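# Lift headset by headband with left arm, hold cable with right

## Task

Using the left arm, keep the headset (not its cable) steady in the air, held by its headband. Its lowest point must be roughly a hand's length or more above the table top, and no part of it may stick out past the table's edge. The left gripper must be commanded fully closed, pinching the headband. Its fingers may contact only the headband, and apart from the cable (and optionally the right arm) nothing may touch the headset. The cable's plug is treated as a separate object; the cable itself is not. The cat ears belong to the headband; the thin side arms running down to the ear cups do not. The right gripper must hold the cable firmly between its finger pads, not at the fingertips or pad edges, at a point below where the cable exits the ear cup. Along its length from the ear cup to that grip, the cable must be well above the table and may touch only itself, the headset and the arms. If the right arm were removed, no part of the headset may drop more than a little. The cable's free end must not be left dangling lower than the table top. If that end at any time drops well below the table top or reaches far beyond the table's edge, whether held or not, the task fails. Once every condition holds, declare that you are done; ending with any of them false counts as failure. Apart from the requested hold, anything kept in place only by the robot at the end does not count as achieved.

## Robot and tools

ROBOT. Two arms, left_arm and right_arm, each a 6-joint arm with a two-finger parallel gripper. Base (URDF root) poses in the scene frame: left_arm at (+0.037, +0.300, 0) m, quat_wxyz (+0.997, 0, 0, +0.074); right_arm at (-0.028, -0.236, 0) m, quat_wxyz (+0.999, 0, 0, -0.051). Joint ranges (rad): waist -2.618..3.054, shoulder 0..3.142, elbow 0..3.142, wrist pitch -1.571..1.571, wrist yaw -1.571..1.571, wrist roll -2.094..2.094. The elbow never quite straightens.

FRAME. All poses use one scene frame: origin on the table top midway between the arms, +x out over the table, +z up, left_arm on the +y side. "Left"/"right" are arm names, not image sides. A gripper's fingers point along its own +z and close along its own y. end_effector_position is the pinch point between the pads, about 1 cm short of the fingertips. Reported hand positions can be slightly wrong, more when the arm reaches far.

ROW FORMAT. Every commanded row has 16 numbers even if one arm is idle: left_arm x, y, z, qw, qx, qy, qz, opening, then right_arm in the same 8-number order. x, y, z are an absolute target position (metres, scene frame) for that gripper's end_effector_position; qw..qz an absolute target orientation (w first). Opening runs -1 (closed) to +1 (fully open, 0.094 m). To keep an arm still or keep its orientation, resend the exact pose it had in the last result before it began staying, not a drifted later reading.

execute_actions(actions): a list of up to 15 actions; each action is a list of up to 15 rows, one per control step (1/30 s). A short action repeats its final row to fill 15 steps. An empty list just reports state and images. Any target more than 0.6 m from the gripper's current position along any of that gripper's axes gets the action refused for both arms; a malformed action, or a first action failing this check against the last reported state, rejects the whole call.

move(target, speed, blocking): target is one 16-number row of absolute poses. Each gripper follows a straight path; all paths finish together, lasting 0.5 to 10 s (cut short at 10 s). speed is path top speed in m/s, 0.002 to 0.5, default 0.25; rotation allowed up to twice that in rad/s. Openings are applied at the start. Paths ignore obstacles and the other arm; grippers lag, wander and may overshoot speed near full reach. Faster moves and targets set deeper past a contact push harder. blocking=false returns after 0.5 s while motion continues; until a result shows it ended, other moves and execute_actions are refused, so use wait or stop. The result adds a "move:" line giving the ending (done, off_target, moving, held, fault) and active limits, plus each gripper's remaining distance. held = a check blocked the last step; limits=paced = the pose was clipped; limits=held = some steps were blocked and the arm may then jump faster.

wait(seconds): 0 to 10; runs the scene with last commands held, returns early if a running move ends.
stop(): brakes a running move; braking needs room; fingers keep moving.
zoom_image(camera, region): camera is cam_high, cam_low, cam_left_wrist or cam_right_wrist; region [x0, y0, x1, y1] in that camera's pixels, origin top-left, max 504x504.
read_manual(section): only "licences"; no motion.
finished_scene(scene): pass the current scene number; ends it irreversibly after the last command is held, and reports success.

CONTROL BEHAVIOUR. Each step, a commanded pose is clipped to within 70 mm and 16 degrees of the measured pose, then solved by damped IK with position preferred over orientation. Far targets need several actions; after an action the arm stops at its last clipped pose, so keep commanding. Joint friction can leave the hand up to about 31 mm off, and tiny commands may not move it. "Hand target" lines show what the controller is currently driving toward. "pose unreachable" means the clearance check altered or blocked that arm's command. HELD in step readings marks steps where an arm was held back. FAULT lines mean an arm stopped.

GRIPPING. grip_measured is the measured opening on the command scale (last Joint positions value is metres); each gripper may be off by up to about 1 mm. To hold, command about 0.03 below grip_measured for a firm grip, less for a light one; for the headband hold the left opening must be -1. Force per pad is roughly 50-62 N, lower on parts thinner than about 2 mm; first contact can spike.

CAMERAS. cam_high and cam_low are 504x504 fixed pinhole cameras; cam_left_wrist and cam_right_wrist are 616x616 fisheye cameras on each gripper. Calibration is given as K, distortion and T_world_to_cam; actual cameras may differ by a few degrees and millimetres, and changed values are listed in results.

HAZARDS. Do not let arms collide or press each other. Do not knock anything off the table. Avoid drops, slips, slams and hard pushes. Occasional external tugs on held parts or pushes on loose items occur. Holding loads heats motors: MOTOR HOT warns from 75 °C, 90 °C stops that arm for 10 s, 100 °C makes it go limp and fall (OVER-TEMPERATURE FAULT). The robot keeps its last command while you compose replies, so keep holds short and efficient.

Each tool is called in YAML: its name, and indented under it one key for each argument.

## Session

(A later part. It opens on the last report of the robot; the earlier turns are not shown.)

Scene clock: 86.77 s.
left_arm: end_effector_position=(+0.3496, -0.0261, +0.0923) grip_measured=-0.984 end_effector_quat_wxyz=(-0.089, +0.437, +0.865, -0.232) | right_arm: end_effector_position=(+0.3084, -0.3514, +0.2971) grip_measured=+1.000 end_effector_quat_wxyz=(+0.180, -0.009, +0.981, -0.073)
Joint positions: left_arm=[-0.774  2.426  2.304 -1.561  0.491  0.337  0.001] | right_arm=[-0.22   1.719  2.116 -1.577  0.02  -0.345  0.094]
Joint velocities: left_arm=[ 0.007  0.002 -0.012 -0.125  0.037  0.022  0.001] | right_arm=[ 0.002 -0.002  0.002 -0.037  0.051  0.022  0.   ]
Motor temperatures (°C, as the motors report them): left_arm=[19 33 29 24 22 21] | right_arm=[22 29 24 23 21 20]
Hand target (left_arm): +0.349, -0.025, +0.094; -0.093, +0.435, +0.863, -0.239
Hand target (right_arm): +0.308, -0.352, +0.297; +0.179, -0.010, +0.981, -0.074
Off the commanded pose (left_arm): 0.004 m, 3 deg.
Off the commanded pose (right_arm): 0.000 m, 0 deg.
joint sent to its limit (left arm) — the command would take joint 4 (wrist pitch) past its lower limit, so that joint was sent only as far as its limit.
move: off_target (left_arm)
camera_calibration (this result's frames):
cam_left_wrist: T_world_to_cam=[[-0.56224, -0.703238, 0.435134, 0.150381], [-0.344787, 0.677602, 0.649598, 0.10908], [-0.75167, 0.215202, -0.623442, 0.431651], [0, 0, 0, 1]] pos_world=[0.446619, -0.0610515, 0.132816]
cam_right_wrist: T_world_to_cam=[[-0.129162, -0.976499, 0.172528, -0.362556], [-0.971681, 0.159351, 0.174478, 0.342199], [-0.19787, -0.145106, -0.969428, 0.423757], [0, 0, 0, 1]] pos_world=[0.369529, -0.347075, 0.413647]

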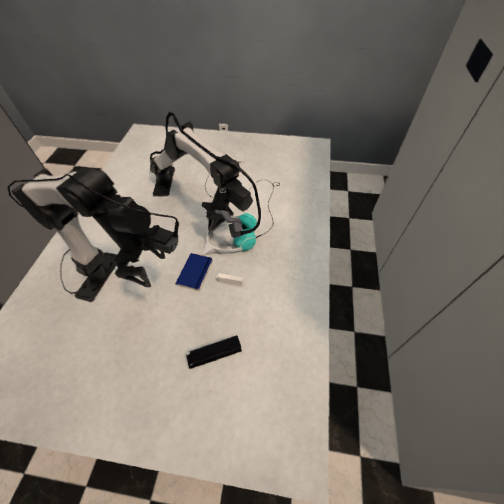

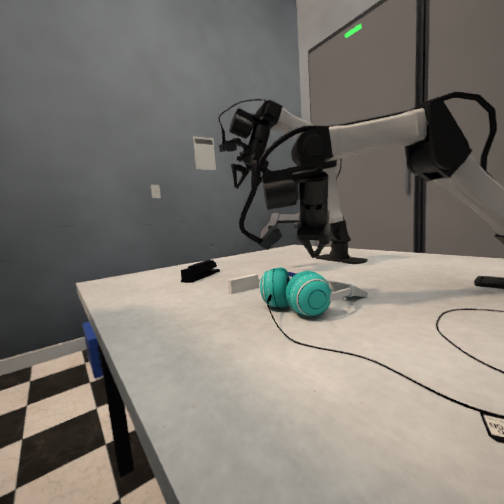

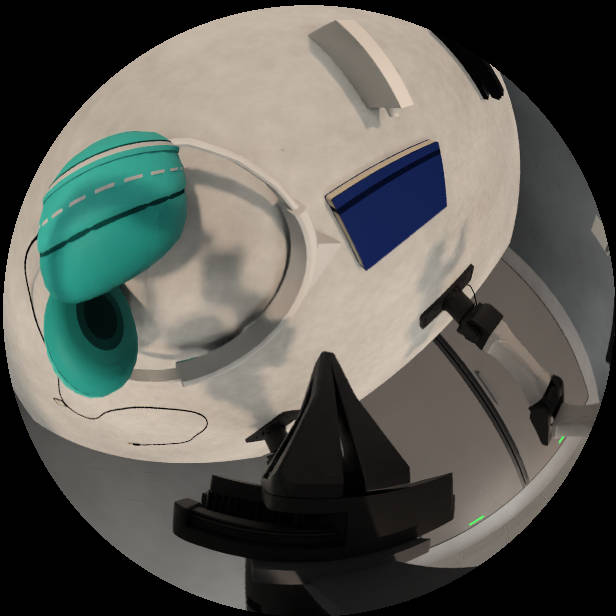

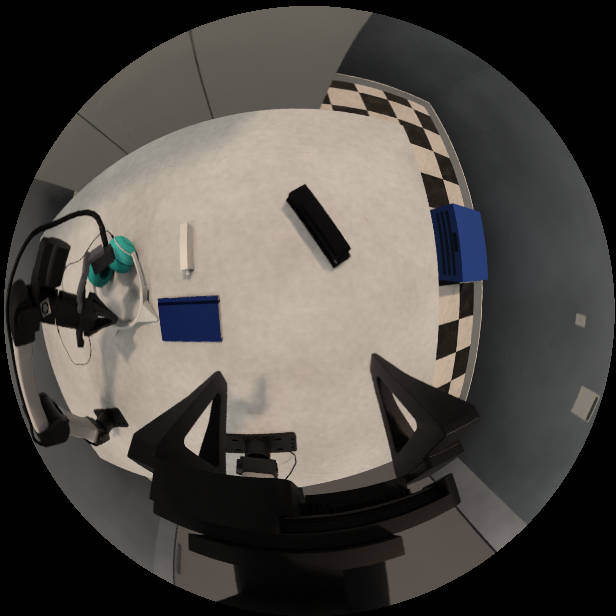

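move:
  target: [0.30,0.02,0.20,0,0.4555,0.8902,0,1, 0.3083,-0.3518,0.2971,0.179,-0.010,0.981,-0.074,1]
  speed: 0.25

zoom_image:
  camera: "cam_high"
  region: [130, 120, 330, 270]

Scene clock: 91.73 s.
left_arm: end_effector_position=(+0.3055, +0.0153, +0.2057) grip_measured=+1.000 end_effector_quat_wxyz=(+0.064, +0.456, +0.887, -0.028) | right_arm: end_effector_position=(+0.3084, -0.3514, +0.2971) grip_measured=+1.000 end_effector_quat_wxyz=(+0.180, -0.009, +0.981, -0.073)
Joint positions: left_arm=[-0.958  1.97   2.105 -1.567  0.01   0.138  0.094] | right_arm=[-0.22   1.719  2.116 -1.577  0.02  -0.345  0.094]
Joint velocities: left_arm=[ 0.012 -0.007 -0.002 -0.051 -0.022  0.007  0.   ] | right_arm=[-0.032  0.012  0.012 -0.037 -0.066  0.007  0.   ]
Motor temperatures (°C, as the motors report them): left_arm=[19 34 29 23 22 21] | right_arm=[22 29 24 23 21 20]
Hand target (left_arm): +0.302, +0.020, +0.200; +0.052, +0.454, +0.889, -0.016
Hand target (right_arm): +0.308, -0.352, +0.297; +0.179, -0.010, +0.981, -0.074
Off the commanded pose (left_arm): 0.009 m, 8 deg.
Off the commanded pose (right_arm): 0.000 m, 0 deg.
joint sent to its limit (left arm) — the command would take joint 4 (wrist pitch) past its lower limit, so that joint was sent only as far as its limit.
move: off_target (left_arm)
camera_calibration (this result's frames):
cam_left_wrist: T_world_to_cam=[[-0.643319, -0.765273, -0.0223195, 0.225222], [-0.642971, 0.524221, 0.558374, 0.104323], [-0.415608, 0.373563, -0.829289, 0.397494], [0, 0, 0, 1]] pos_world=[0.377168, -0.030821, 0.276413]
cam_right_wrist: T_world_to_cam=[[-0.129162, -0.976499, 0.172528, -0.362556], [-0.971681, 0.159351, 0.174478, 0.342199], [-0.19787, -0.145106, -0.969428, 0.423757], [0, 0, 0, 1]] pos_world=[0.369529, -0.347075, 0.413647]

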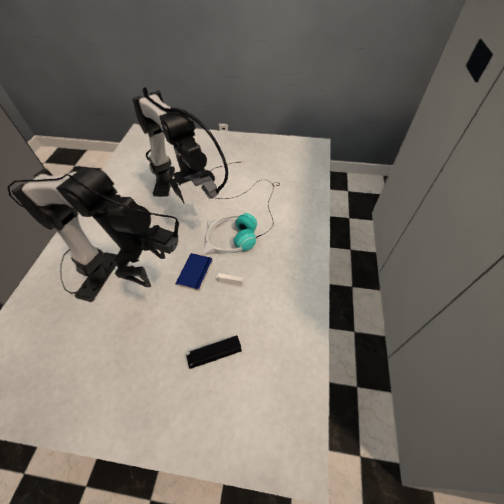

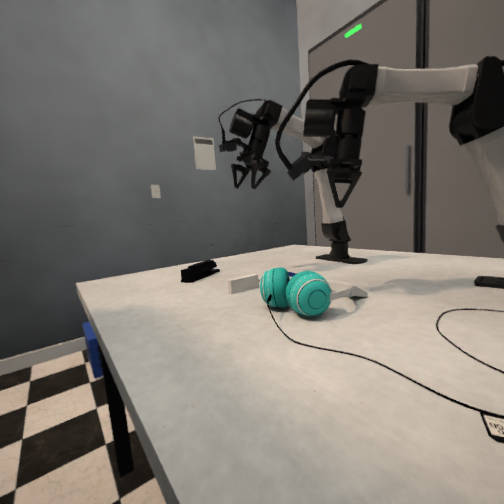

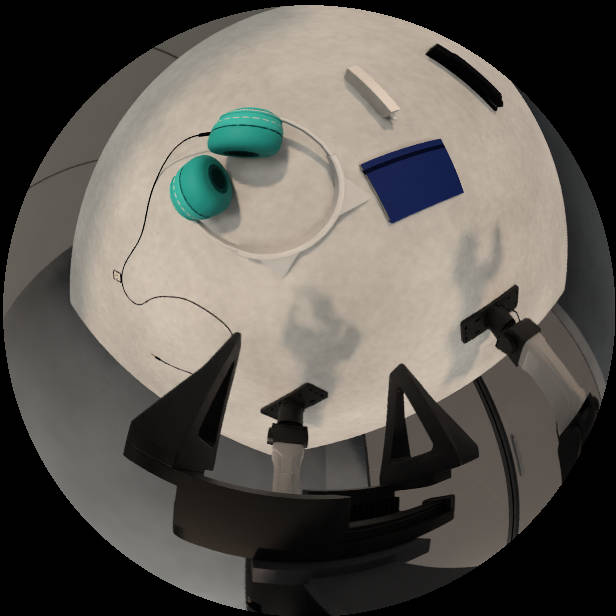

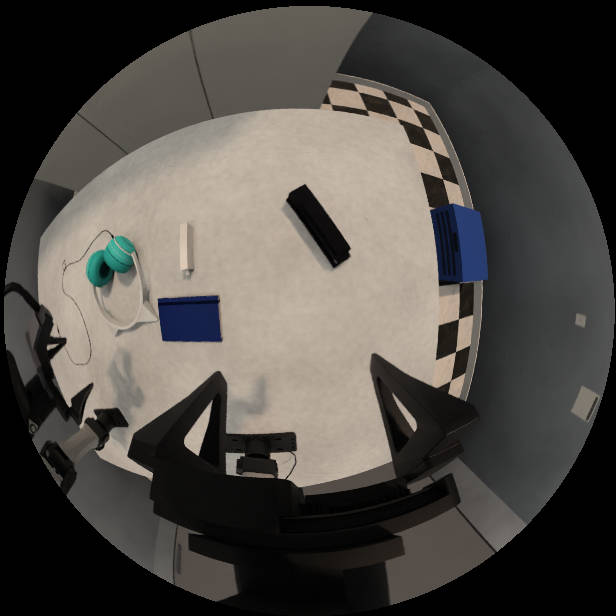

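Region (130, 120, 330, 270) of cam_high's 504x504 image, scaled by 2.520, with more detail than that image has; it fills the top 378 rows of this view, and the rest is white.

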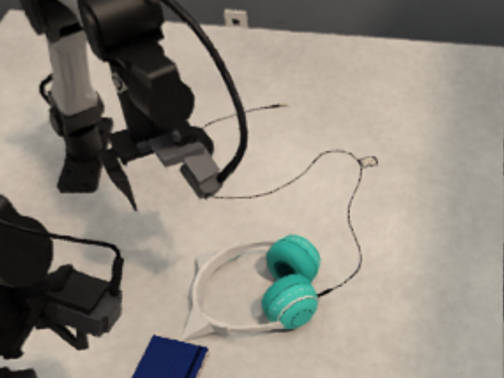

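move:
  target: [0.322,-0.015,0.08,0,0.6101,0.7923,0,1, 0.3083,-0.3518,0.2971,0.179,-0.010,0.981,-0.074,1]
  speed: 0.25

move:
  target: [0.322,-0.015,0.024,0,0.6101,0.7923,0,1, 0.3083,-0.3518,0.2971,0.179,-0.010,0.981,-0.074,1]
  speed: 0.1

Scene clock: 110.17 s.
left_arm: end_effector_position=(+0.3222, -0.0117, +0.0855) grip_measured=+1.000 end_effector_quat_wxyz=(-0.000, +0.604, +0.797, -0.003) | right_arm: end_effector_position=(+0.3084, -0.3514, +0.2971) grip_measured=+1.000 end_effector_quat_wxyz=(+0.180, -0.009, +0.981, -0.073)
Joint positions: left_arm=[-0.975  2.175  1.937 -1.332  0.007  0.469  0.094] | right_arm=[-0.22   1.719  2.116 -1.577  0.02  -0.345  0.094]
Joint velocities: left_arm=[ 0.002 -0.007  0.007  0.037 -0.037  0.037  0.   ] | right_arm=[-0.002  0.007 -0.002  0.051  0.022  0.022  0.   ]
Motor temperatures (°C, as the motors report them): left_arm=[18 34 29 23 22 21] | right_arm=[22 29 24 23 21 20]
Hand target (left_arm): +0.321, -0.013, +0.080; -0.000, +0.611, +0.792, -0.000
Hand target (right_arm): +0.308, -0.352, +0.297; +0.179, -0.010, +0.981, -0.074
Off the commanded pose (left_arm): 0.006 m, 1 deg.
Off the commanded pose (right_arm): 0.000 m, 0 deg.
move: done
camera_calibration (this result's frames):
cam_left_wrist: T_world_to_cam=[[-0.866973, -0.496677, -0.0408684, 0.289341], [-0.394882, 0.634622, 0.664322, 0.108606], [-0.304017, 0.592087, -0.746329, 0.274352], [0, 0, 0, 1]] pos_world=[0.377145, -0.0876545, 0.144433]
cam_right_wrist: T_world_to_cam=[[-0.129162, -0.976499, 0.172528, -0.362556], [-0.971681, 0.159351, 0.174478, 0.342199], [-0.19787, -0.145106, -0.969428, 0.423757], [0, 0, 0, 1]] pos_world=[0.369529, -0.347075, 0.413647]

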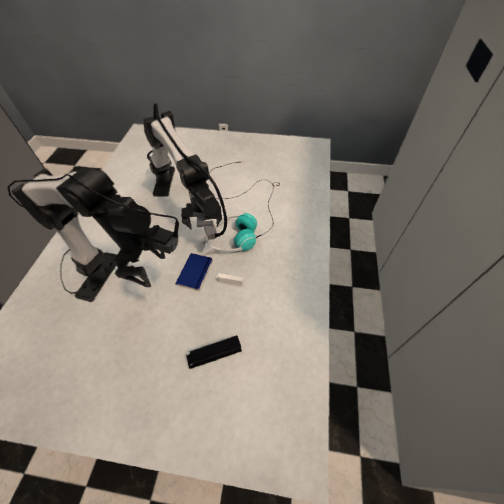

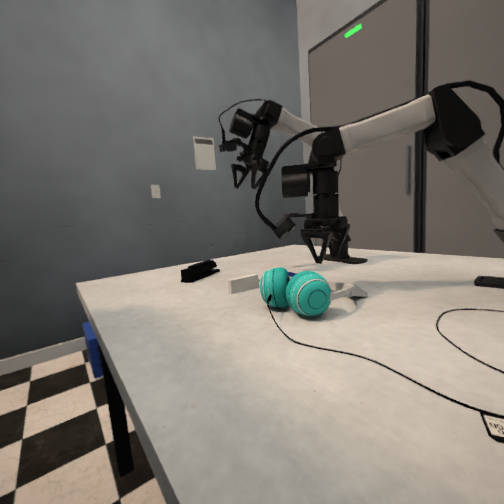

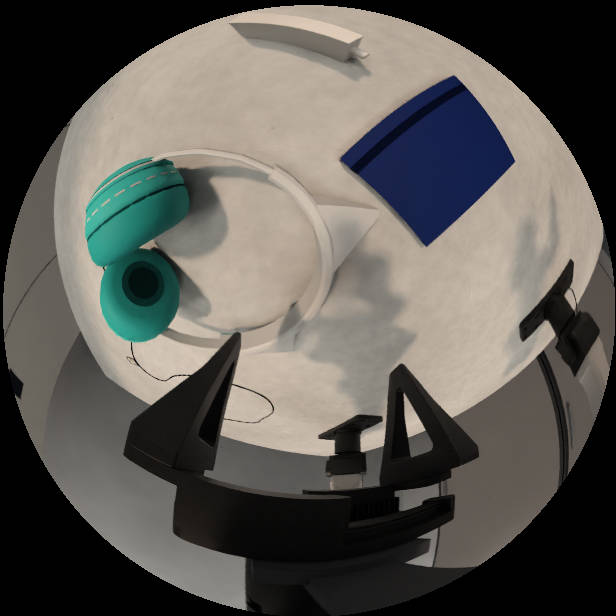

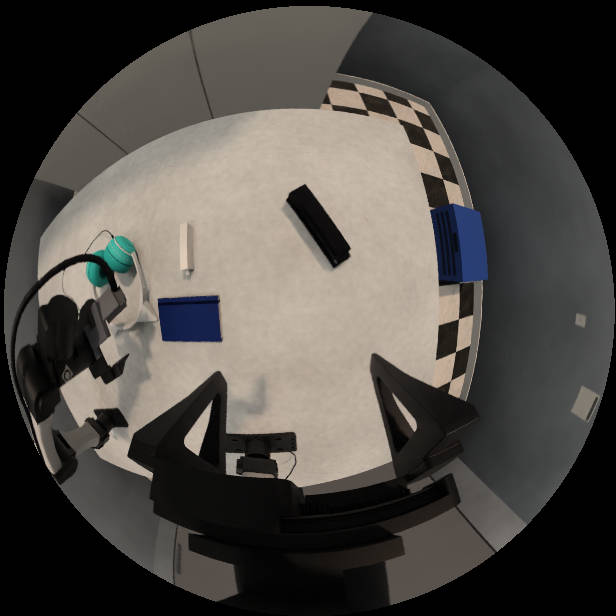

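Scene clock: 111.33 s.
left_arm: end_effector_position=(+0.3240, -0.0137, +0.0321) grip_measured=+1.000 end_effector_quat_wxyz=(+0.003, +0.604, +0.797, -0.004) | right_arm: end_effector_position=(+0.3084, -0.3514, +0.2971) grip_measured=+1.000 end_effector_quat_wxyz=(+0.180, -0.009, +0.981, -0.073)
Joint positions: left_arm=[-0.975  2.202  1.767 -1.129  0.007  0.469  0.094] | right_arm=[-0.22   1.719  2.116 -1.577  0.02  -0.345  0.094]
Joint velocities: left_arm=[ 0.002 -0.002 -0.012 -0.007 -0.037 -0.022  0.   ] | right_arm=[-0.022 -0.002 -0.022 -0.022  0.081 -0.051  0.   ]
Motor temperatures (°C, as the motors report them): left_arm=[18 34 29 23 22 21] | right_arm=[22 29 24 23 21 20]
Hand target (left_arm): +0.321, -0.014, +0.024; -0.000, +0.610, +0.792, +0.000
Hand target (right_arm): +0.308, -0.352, +0.297; +0.179, -0.010, +0.981, -0.074
Off the commanded pose (left_arm): 0.008 m, 1 deg.
Off the commanded pose (right_arm): 0.000 m, 0 deg.
move: done
camera_calibration (this result's frames):
cam_left_wrist: T_world_to_cam=[[-0.866779, -0.496888, -0.0423867, 0.287738], [-0.397958, 0.637967, 0.659263, 0.147277], [-0.300538, 0.588303, -0.750717, 0.235176], [0, 0, 0, 1]] pos_world=[0.378695, -0.0893394, 0.0916526]
cam_right_wrist: T_world_to_cam=[[-0.129162, -0.976499, 0.172528, -0.362556], [-0.971681, 0.159351, 0.174478, 0.342199], [-0.19787, -0.145106, -0.969428, 0.423757], [0, 0, 0, 1]] pos_world=[0.369529, -0.347075, 0.413647]

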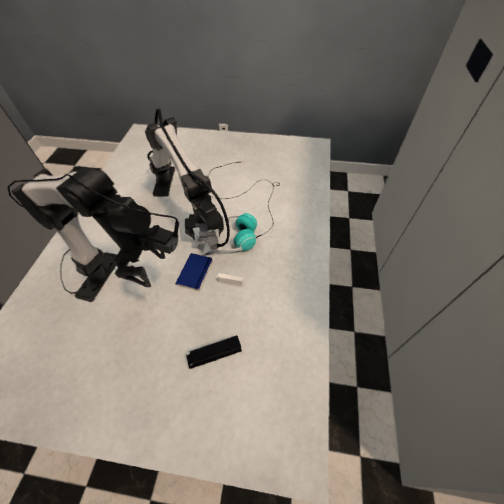

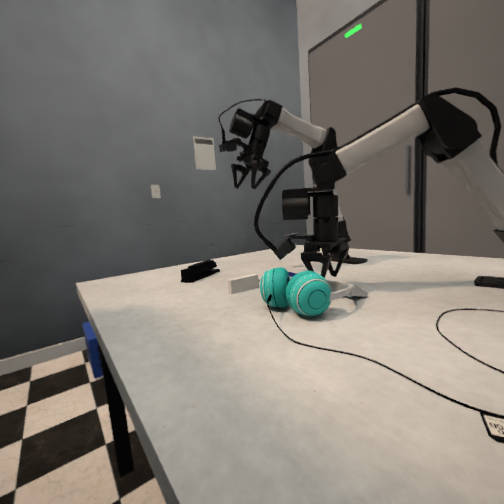

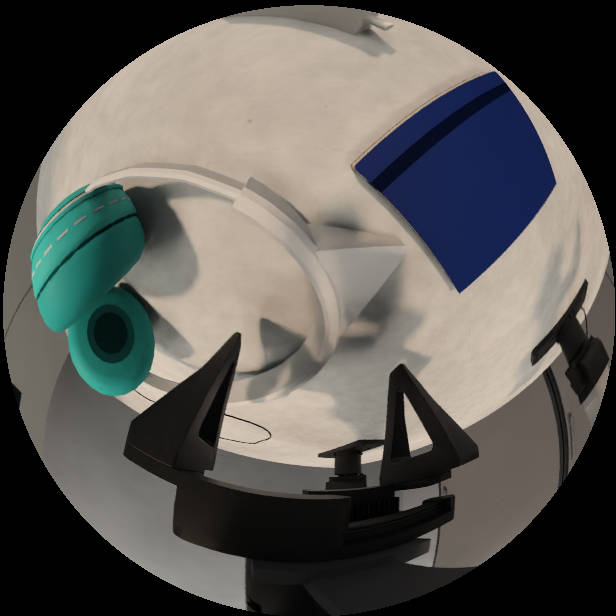

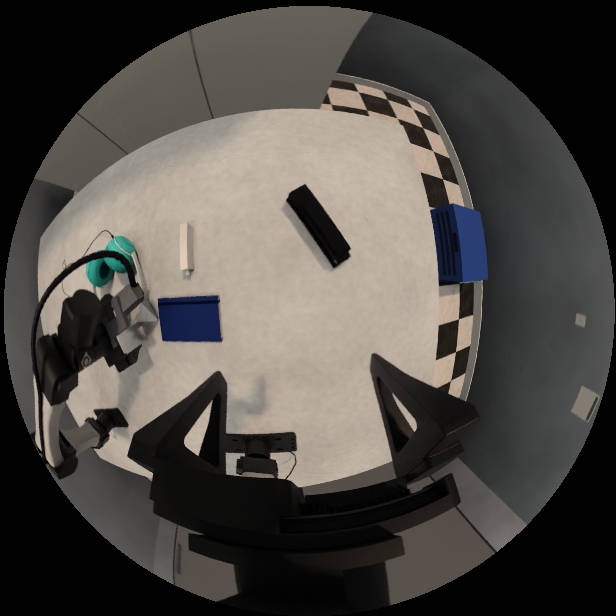

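move:
  target: [0.322,-0.015,0.024,0,0.6101,0.7923,0,-1, 0.3083,-0.3518,0.2971,0.179,-0.010,0.981,-0.074,1]
  speed: 0.1

Scene clock: 117.97 s.
left_arm: end_effector_position=(+0.3247, -0.0141, +0.0338) grip_measured=-0.984 end_effector_quat_wxyz=(+0.006, +0.604, +0.797, -0.004) | right_arm: end_effector_position=(+0.3084, -0.3514, +0.2971) grip_measured=+1.000 end_effector_quat_wxyz=(+0.180, -0.009, +0.981, -0.073)
Joint positions: left_arm=[-0.975  2.197  1.767 -1.127  0.005  0.469  0.001] | right_arm=[-0.22   1.719  2.116 -1.577  0.02  -0.345  0.094]
Joint velocities: left_arm=[ 0.002  0.002 -0.007  0.022 -0.022 -0.007  0.   ] | right_arm=[-0.012 -0.012 -0.017 -0.037  0.022 -0.066  0.   ]
Motor temperatures (°C, as the motors report them): left_arm=[19 35 29 23 22 21] | right_arm=[22 29 24 23 21 20]
Hand target (left_arm): +0.322, -0.015, +0.024; -0.000, +0.610, +0.792, -0.000
Hand target (right_arm): +0.308, -0.352, +0.297; +0.179, -0.010, +0.981, -0.074
Off the commanded pose (left_arm): 0.010 m, 1 deg.
Off the commanded pose (right_arm): 0.000 m, 0 deg.
move: done
camera_calibration (this result's frames):
cam_left_wrist: T_world_to_cam=[[-0.866919, -0.496392, -0.0452323, 0.288393], [-0.40094, 0.640537, 0.65495, 0.147863], [-0.296139, 0.585924, -0.754317, 0.235583], [0, 0, 0, 1]] pos_world=[0.379063, -0.0895897, 0.0939061]
cam_right_wrist: T_world_to_cam=[[-0.129162, -0.976499, 0.172528, -0.362556], [-0.971681, 0.159351, 0.174478, 0.342199], [-0.19787, -0.145106, -0.969428, 0.423757], [0, 0, 0, 1]] pos_world=[0.369529, -0.347075, 0.413647]

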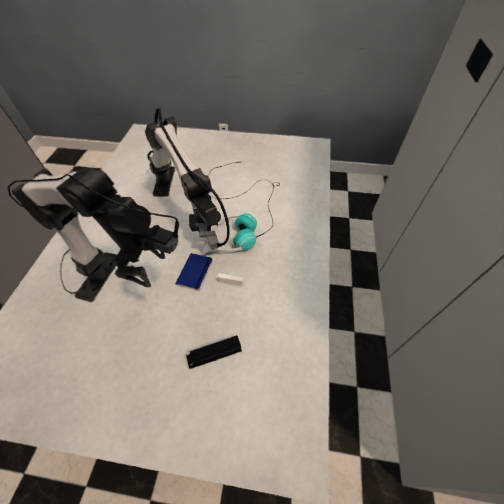

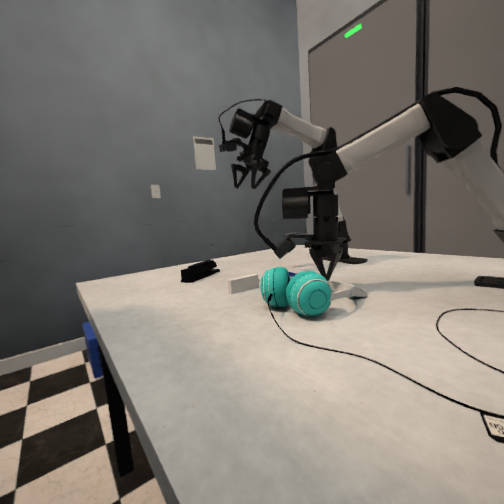

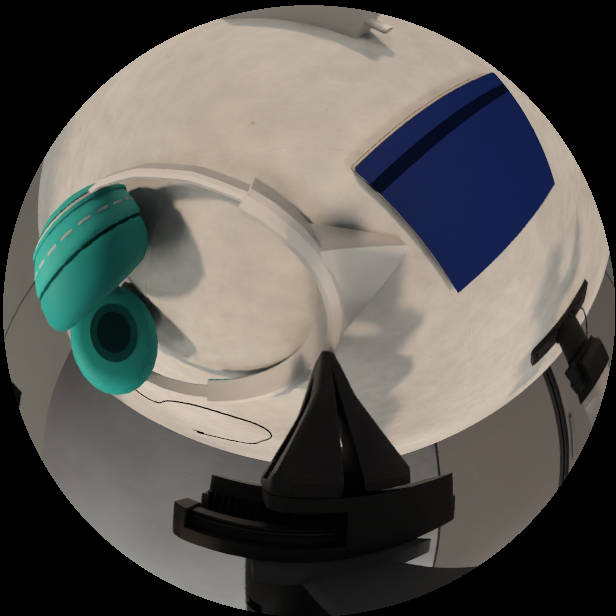

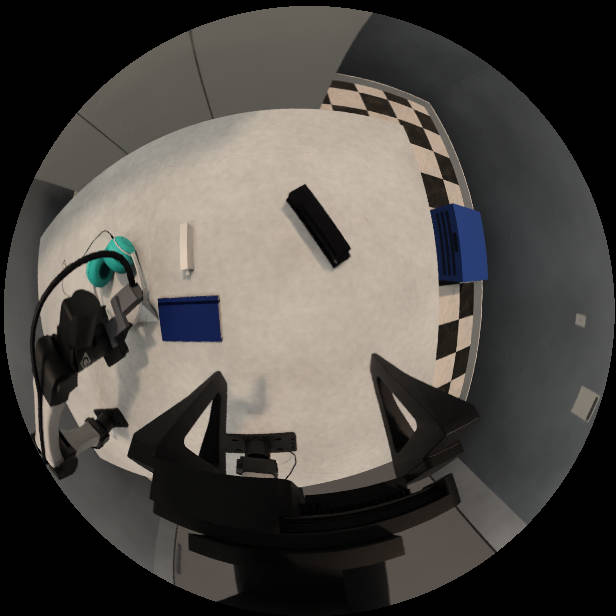

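move:
  target: [0.322,-0.015,0.05,0,0.6101,0.7923,0,1, 0.3083,-0.3518,0.2971,0.179,-0.010,0.981,-0.074,1]
  speed: 0.1

move:
  target: [0.322,-0.015,0.010,0,0.6101,0.7923,0,1, 0.3083,-0.3518,0.2971,0.179,-0.010,0.981,-0.074,1]
  speed: 0.1

move:
  target: [0.322,-0.015,0.010,0,0.6101,0.7923,0,-1, 0.3083,-0.3518,0.2971,0.179,-0.010,0.981,-0.074,1]
  speed: 0.1

Scene clock: 123.73 s.
left_arm: end_effector_position=(+0.3233, -0.0125, +0.0448) grip_measured=+1.000 end_effector_quat_wxyz=(-0.002, +0.604, +0.797, -0.002) | right_arm: end_effector_position=(+0.3084, -0.3514, +0.2971) grip_measured=+1.000 end_effector_quat_wxyz=(+0.180, -0.009, +0.981, -0.073)
Joint positions: left_arm=[-0.975  2.197  1.812 -1.187  0.005  0.469  0.094] | right_arm=[-0.22   1.719  2.116 -1.577  0.02  -0.345  0.094]
Joint velocities: left_arm=[ 0.017 -0.002 -0.002  0.022  0.007  0.022  0.   ] | right_arm=[ 0.002 -0.002 -0.012 -0.007 -0.037  0.066  0.   ]
Motor temperatures (°C, as the motors report them): left_arm=[19 35 29 23 22 21] | right_arm=[22 30 24 23 21 20]
Hand target (left_arm): +0.322, -0.015, +0.050; +0.000, +0.610, +0.792, -0.000
Hand target (right_arm): +0.308, -0.352, +0.297; +0.179, -0.010, +0.981, -0.074
Off the commanded pose (left_arm): 0.006 m, 1 deg.
Off the commanded pose (right_arm): 0.000 m, 0 deg.
move: done
camera_calibration (this result's frames):
cam_left_wrist: T_world_to_cam=[[-0.867401, -0.495868, -0.0415944, 0.288409], [-0.393601, 0.632556, 0.667047, 0.136046], [-0.304456, 0.594969, -0.743854, 0.244829], [0, 0, 0, 1]] pos_world=[0.378254, -0.0887097, 0.103364]
cam_right_wrist: T_world_to_cam=[[-0.129162, -0.976499, 0.172528, -0.362556], [-0.971681, 0.159351, 0.174478, 0.342199], [-0.19787, -0.145106, -0.969428, 0.423757], [0, 0, 0, 1]] pos_world=[0.369529, -0.347075, 0.413647]

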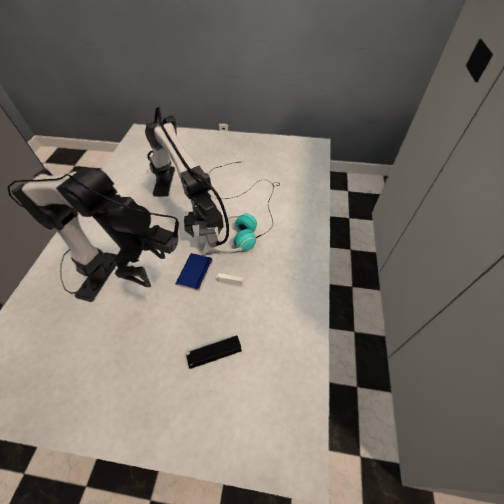

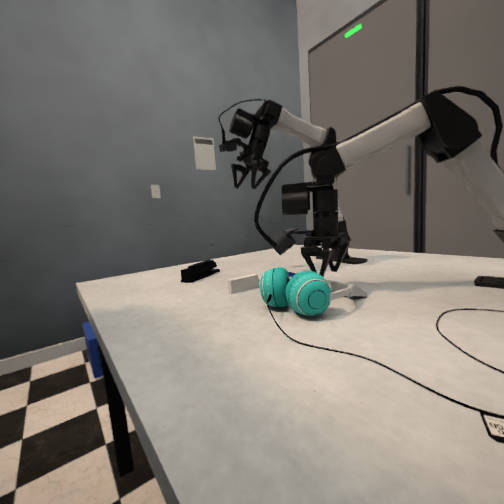

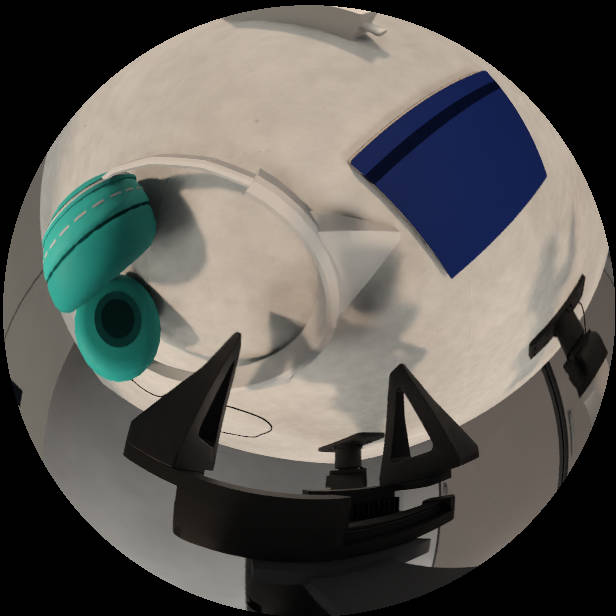

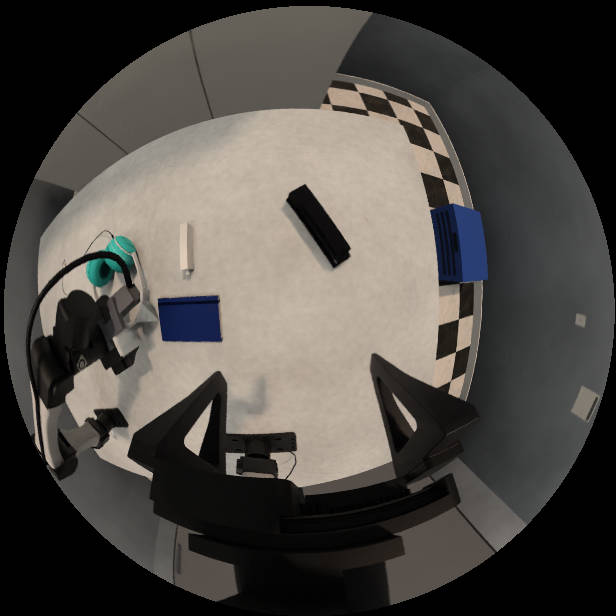

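Scene clock: 124.70 s.
left_arm: end_effector_position=(+0.3251, -0.0144, +0.0192) grip_measured=+1.000 end_effector_quat_wxyz=(+0.005, +0.604, +0.797, -0.004) | right_arm: end_effector_position=(+0.3084, -0.3514, +0.2971) grip_measured=+1.000 end_effector_quat_wxyz=(+0.180, -0.009, +0.981, -0.073)
Joint positions: left_arm=[-0.975  2.215  1.737 -1.081  0.005  0.469  0.094] | right_arm=[-0.22   1.719  2.116 -1.577  0.02  -0.345  0.094]
Joint velocities: left_arm=[ 0.007 -0.012 -0.007 -0.007 -0.007 -0.007  0.   ] | right_arm=[-0.007 -0.002 -0.022 -0.022  0.066 -0.037  0.   ]
Motor temperatures (°C, as the motors report them): left_arm=[19 35 29 23 22 21] | right_arm=[22 30 24 23 21 20]
Hand target (left_arm): +0.322, -0.014, +0.010; -0.000, +0.610, +0.792, +0.000
Hand target (right_arm): +0.308, -0.352, +0.297; +0.179, -0.010, +0.981, -0.074
Off the commanded pose (left_arm): 0.010 m, 1 deg.
Off the commanded pose (right_arm): 0.000 m, 0 deg.
move: done
camera_calibration (this result's frames):
cam_left_wrist: T_world_to_cam=[[-0.867, -0.496304, -0.0446409, 0.287858], [-0.399754, 0.639248, 0.656931, 0.157355], [-0.297501, 0.587405, -0.752628, 0.225312], [0, 0, 0, 1]] pos_world=[0.379507, -0.0900733, 0.0790551]
cam_right_wrist: T_world_to_cam=[[-0.129162, -0.976499, 0.172528, -0.362556], [-0.971681, 0.159351, 0.174478, 0.342199], [-0.19787, -0.145106, -0.969428, 0.423757], [0, 0, 0, 1]] pos_world=[0.369529, -0.347075, 0.413647]

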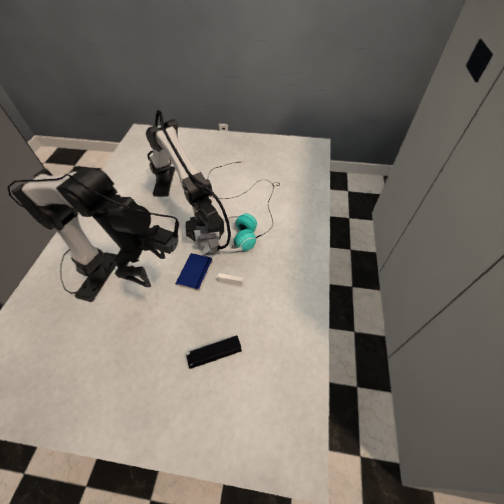

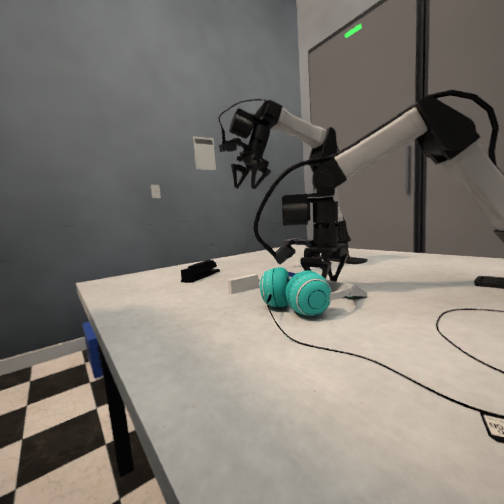

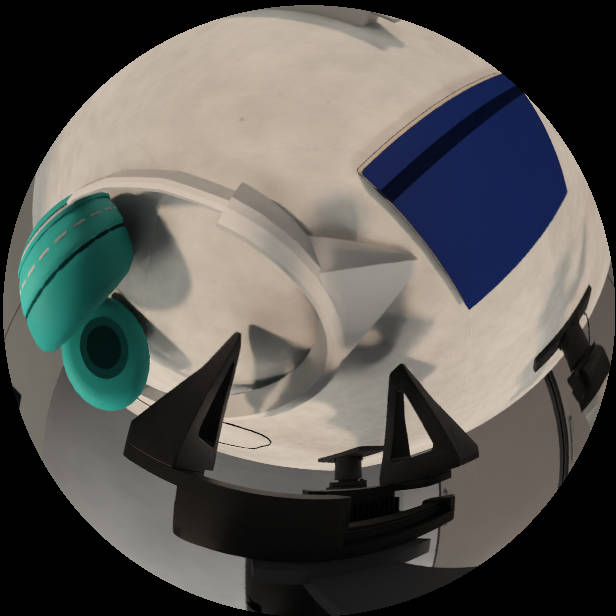

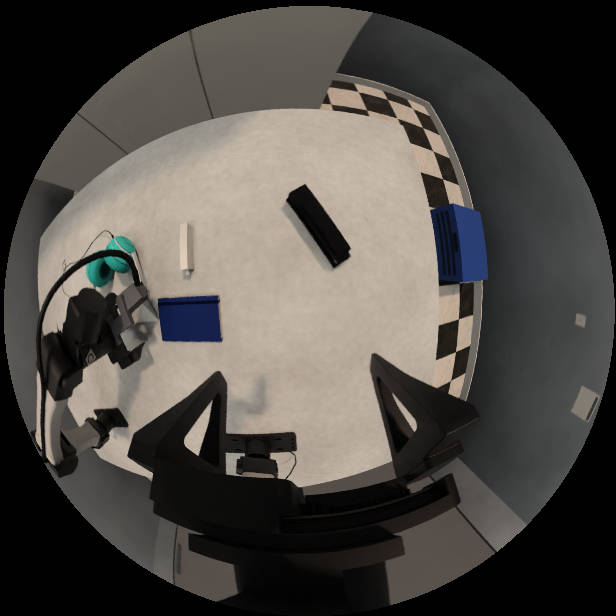

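Scene clock: 125.40 s.
left_arm: end_effector_position=(+0.3291, -0.0136, +0.0204) grip_measured=-0.813 end_effector_quat_wxyz=(+0.012, +0.604, +0.797, +0.007) | right_arm: end_effector_position=(+0.3084, -0.3514, +0.2971) grip_measured=+1.000 end_effector_quat_wxyz=(+0.180, -0.009, +0.981, -0.073)
Joint positions: left_arm=[-0.975  2.212  1.737 -1.074 -0.017  0.47   0.009] | right_arm=[-0.22   1.719  2.116 -1.577  0.02  -0.345  0.094]
Joint velocities: left_arm=[ 0.012 -0.012 -0.012 -0.066 -0.066 -0.007 -0.   ] | right_arm=[ 0.007 -0.012 -0.012 -0.081 -0.037  0.007  0.   ]
Motor temperatures (°C, as the motors report them): left_arm=[19 35 29 23 22 21] | right_arm=[22 30 25 23 21 20]
Hand target (left_arm): +0.322, -0.015, +0.010; -0.000, +0.610, +0.792, +0.000
Hand target (right_arm): +0.308, -0.352, +0.297; +0.179, -0.010, +0.981, -0.074
Off the commanded pose (left_arm): 0.013 m, 2 deg.
Off the commanded pose (right_arm): 0.000 m, 0 deg.
move: off_target (left_arm)
camera_calibration (this result's frames):
cam_left_wrist: T_world_to_cam=[[-0.866427, -0.494535, -0.0688471, 0.292159], [-0.414189, 0.63486, 0.652227, 0.162479], [-0.278841, 0.593623, -0.754891, 0.220877], [0, 0, 0, 1]] pos_world=[0.382021, -0.0897857, 0.0808792]
cam_right_wrist: T_world_to_cam=[[-0.129162, -0.976499, 0.172528, -0.362556], [-0.971681, 0.159351, 0.174478, 0.342199], [-0.19787, -0.145106, -0.969428, 0.423757], [0, 0, 0, 1]] pos_world=[0.369529, -0.347075, 0.413647]

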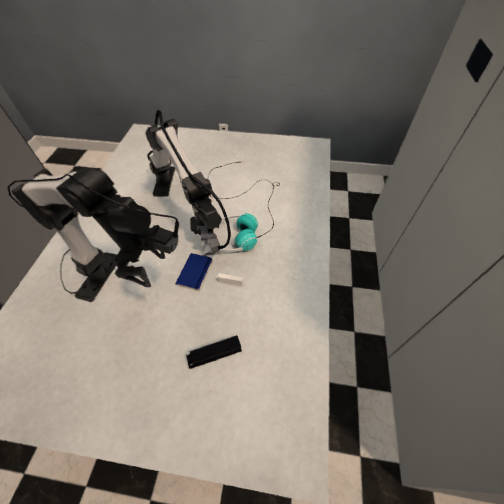

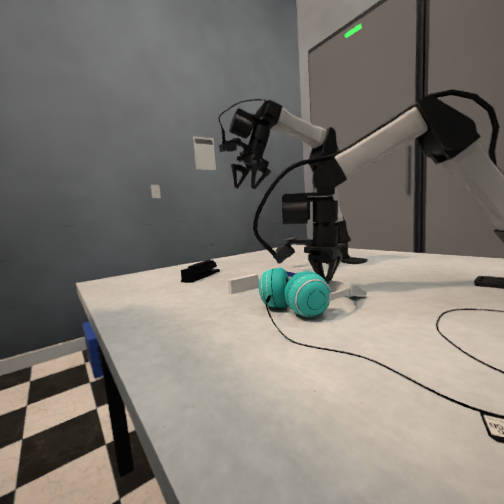

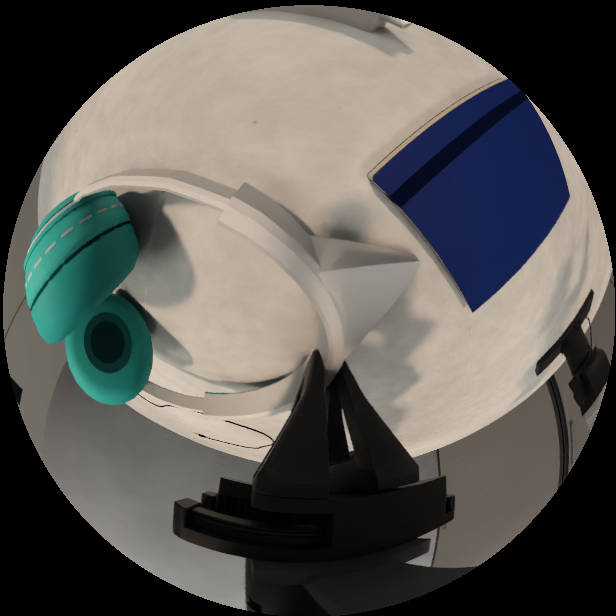

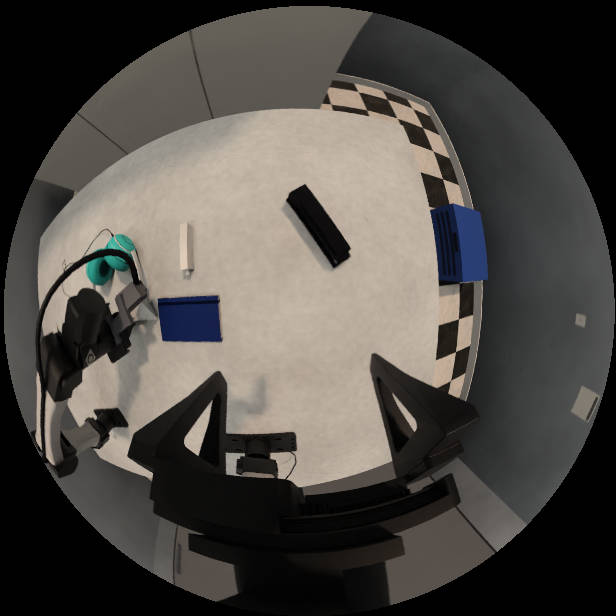

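move:
  target: [0.348,-0.009,0.093,-0.1579,0.5893,0.7653,-0.2052,-1, 0.3083,-0.3518,0.2971,0.179,-0.010,0.981,-0.074,1]
  speed: 0.06

Scene clock: 136.87 s.
left_arm: end_effector_position=(+0.3542, -0.0056, +0.0896) grip_measured=-0.824 end_effector_quat_wxyz=(-0.054, +0.583, +0.790, -0.182) | right_arm: end_effector_position=(+0.3084, -0.3514, +0.2971) grip_measured=+1.000 end_effector_quat_wxyz=(+0.180, -0.009, +0.981, -0.073)
Joint positions: left_arm=[-0.775  2.391  2.267 -1.564  0.364  0.666  0.008] | right_arm=[-0.22   1.719  2.116 -1.577  0.02  -0.345  0.094]
Joint velocities: left_arm=[-0.007 -0.007 -0.012 -0.051  0.037  0.081 -0.001] | right_arm=[ 0.022 -0.007  0.022  0.051 -0.051 -0.11   0.   ]
Motor temperatures (°C, as the motors report them): left_arm=[19 36 29 23 22 21] | right_arm=[22 30 25 23 21 20]
Hand target (left_arm): +0.348, -0.010, +0.093; -0.059, +0.581, +0.784, -0.212
Hand target (right_arm): +0.308, -0.352, +0.297; +0.179, -0.010, +0.981, -0.074
Off the commanded pose (left_arm): 0.008 m, 13 deg.
Off the commanded pose (right_arm): 0.000 m, 0 deg.
joint sent to its limit (left arm) — the command would take joint 4 (wrist pitch) past its lower limit, so that joint was sent only as far as its limit.
move: off_target (left_arm)
camera_calibration (this result's frames):
cam_left_wrist: T_world_to_cam=[[-0.811721, -0.484732, 0.325798, 0.267978], [-0.217238, 0.768389, 0.601985, 0.0581399], [-0.542141, 0.417868, -0.72902, 0.365316], [0, 0, 0, 1]] pos_world=[0.428207, -0.0674306, 0.144017]
cam_right_wrist: T_world_to_cam=[[-0.129162, -0.976499, 0.172528, -0.362556], [-0.971681, 0.159351, 0.174478, 0.342199], [-0.19787, -0.145106, -0.969428, 0.423757], [0, 0, 0, 1]] pos_world=[0.369529, -0.347075, 0.413647]

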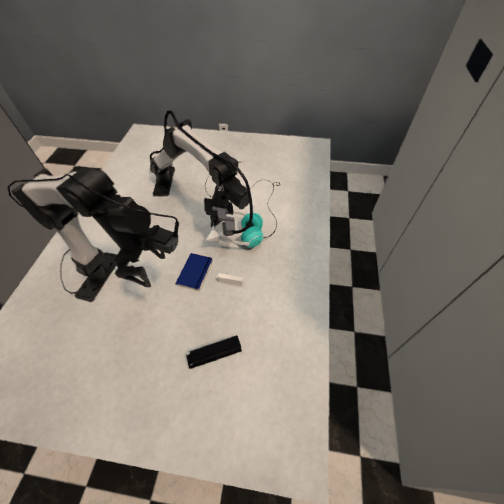

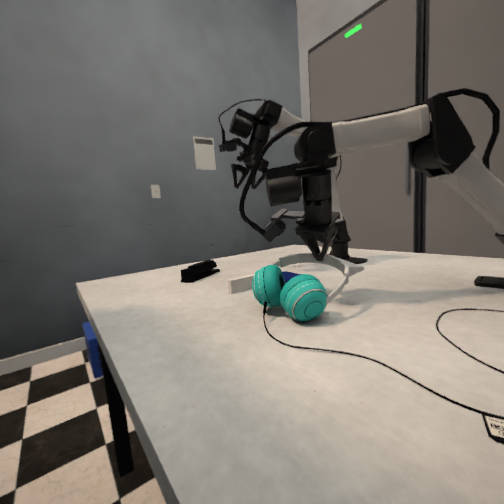

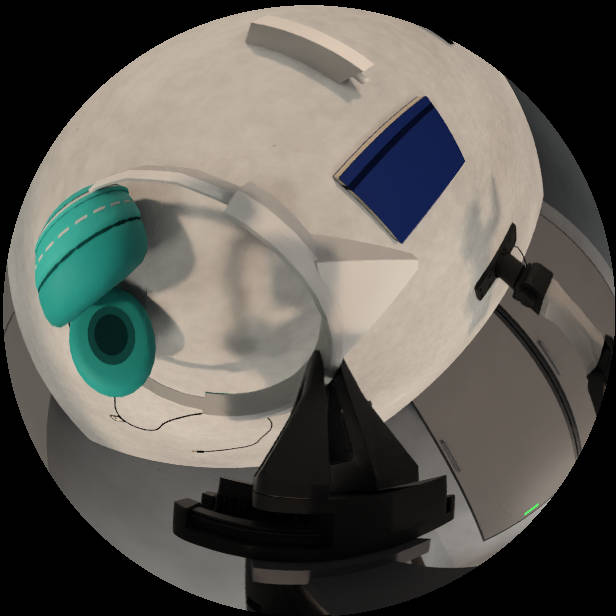

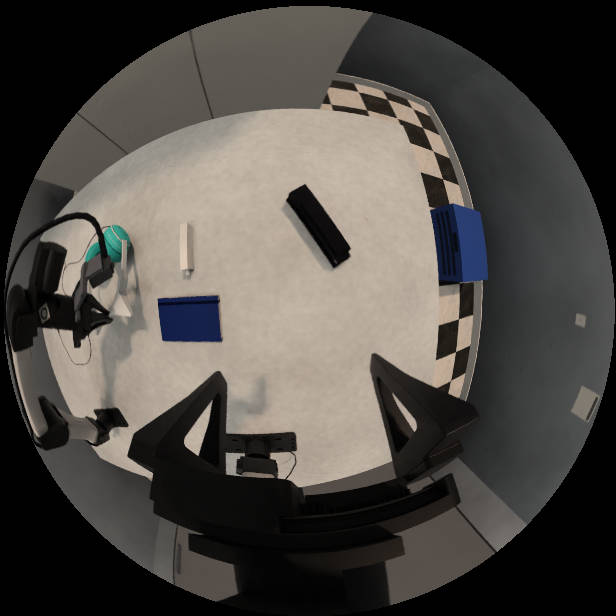

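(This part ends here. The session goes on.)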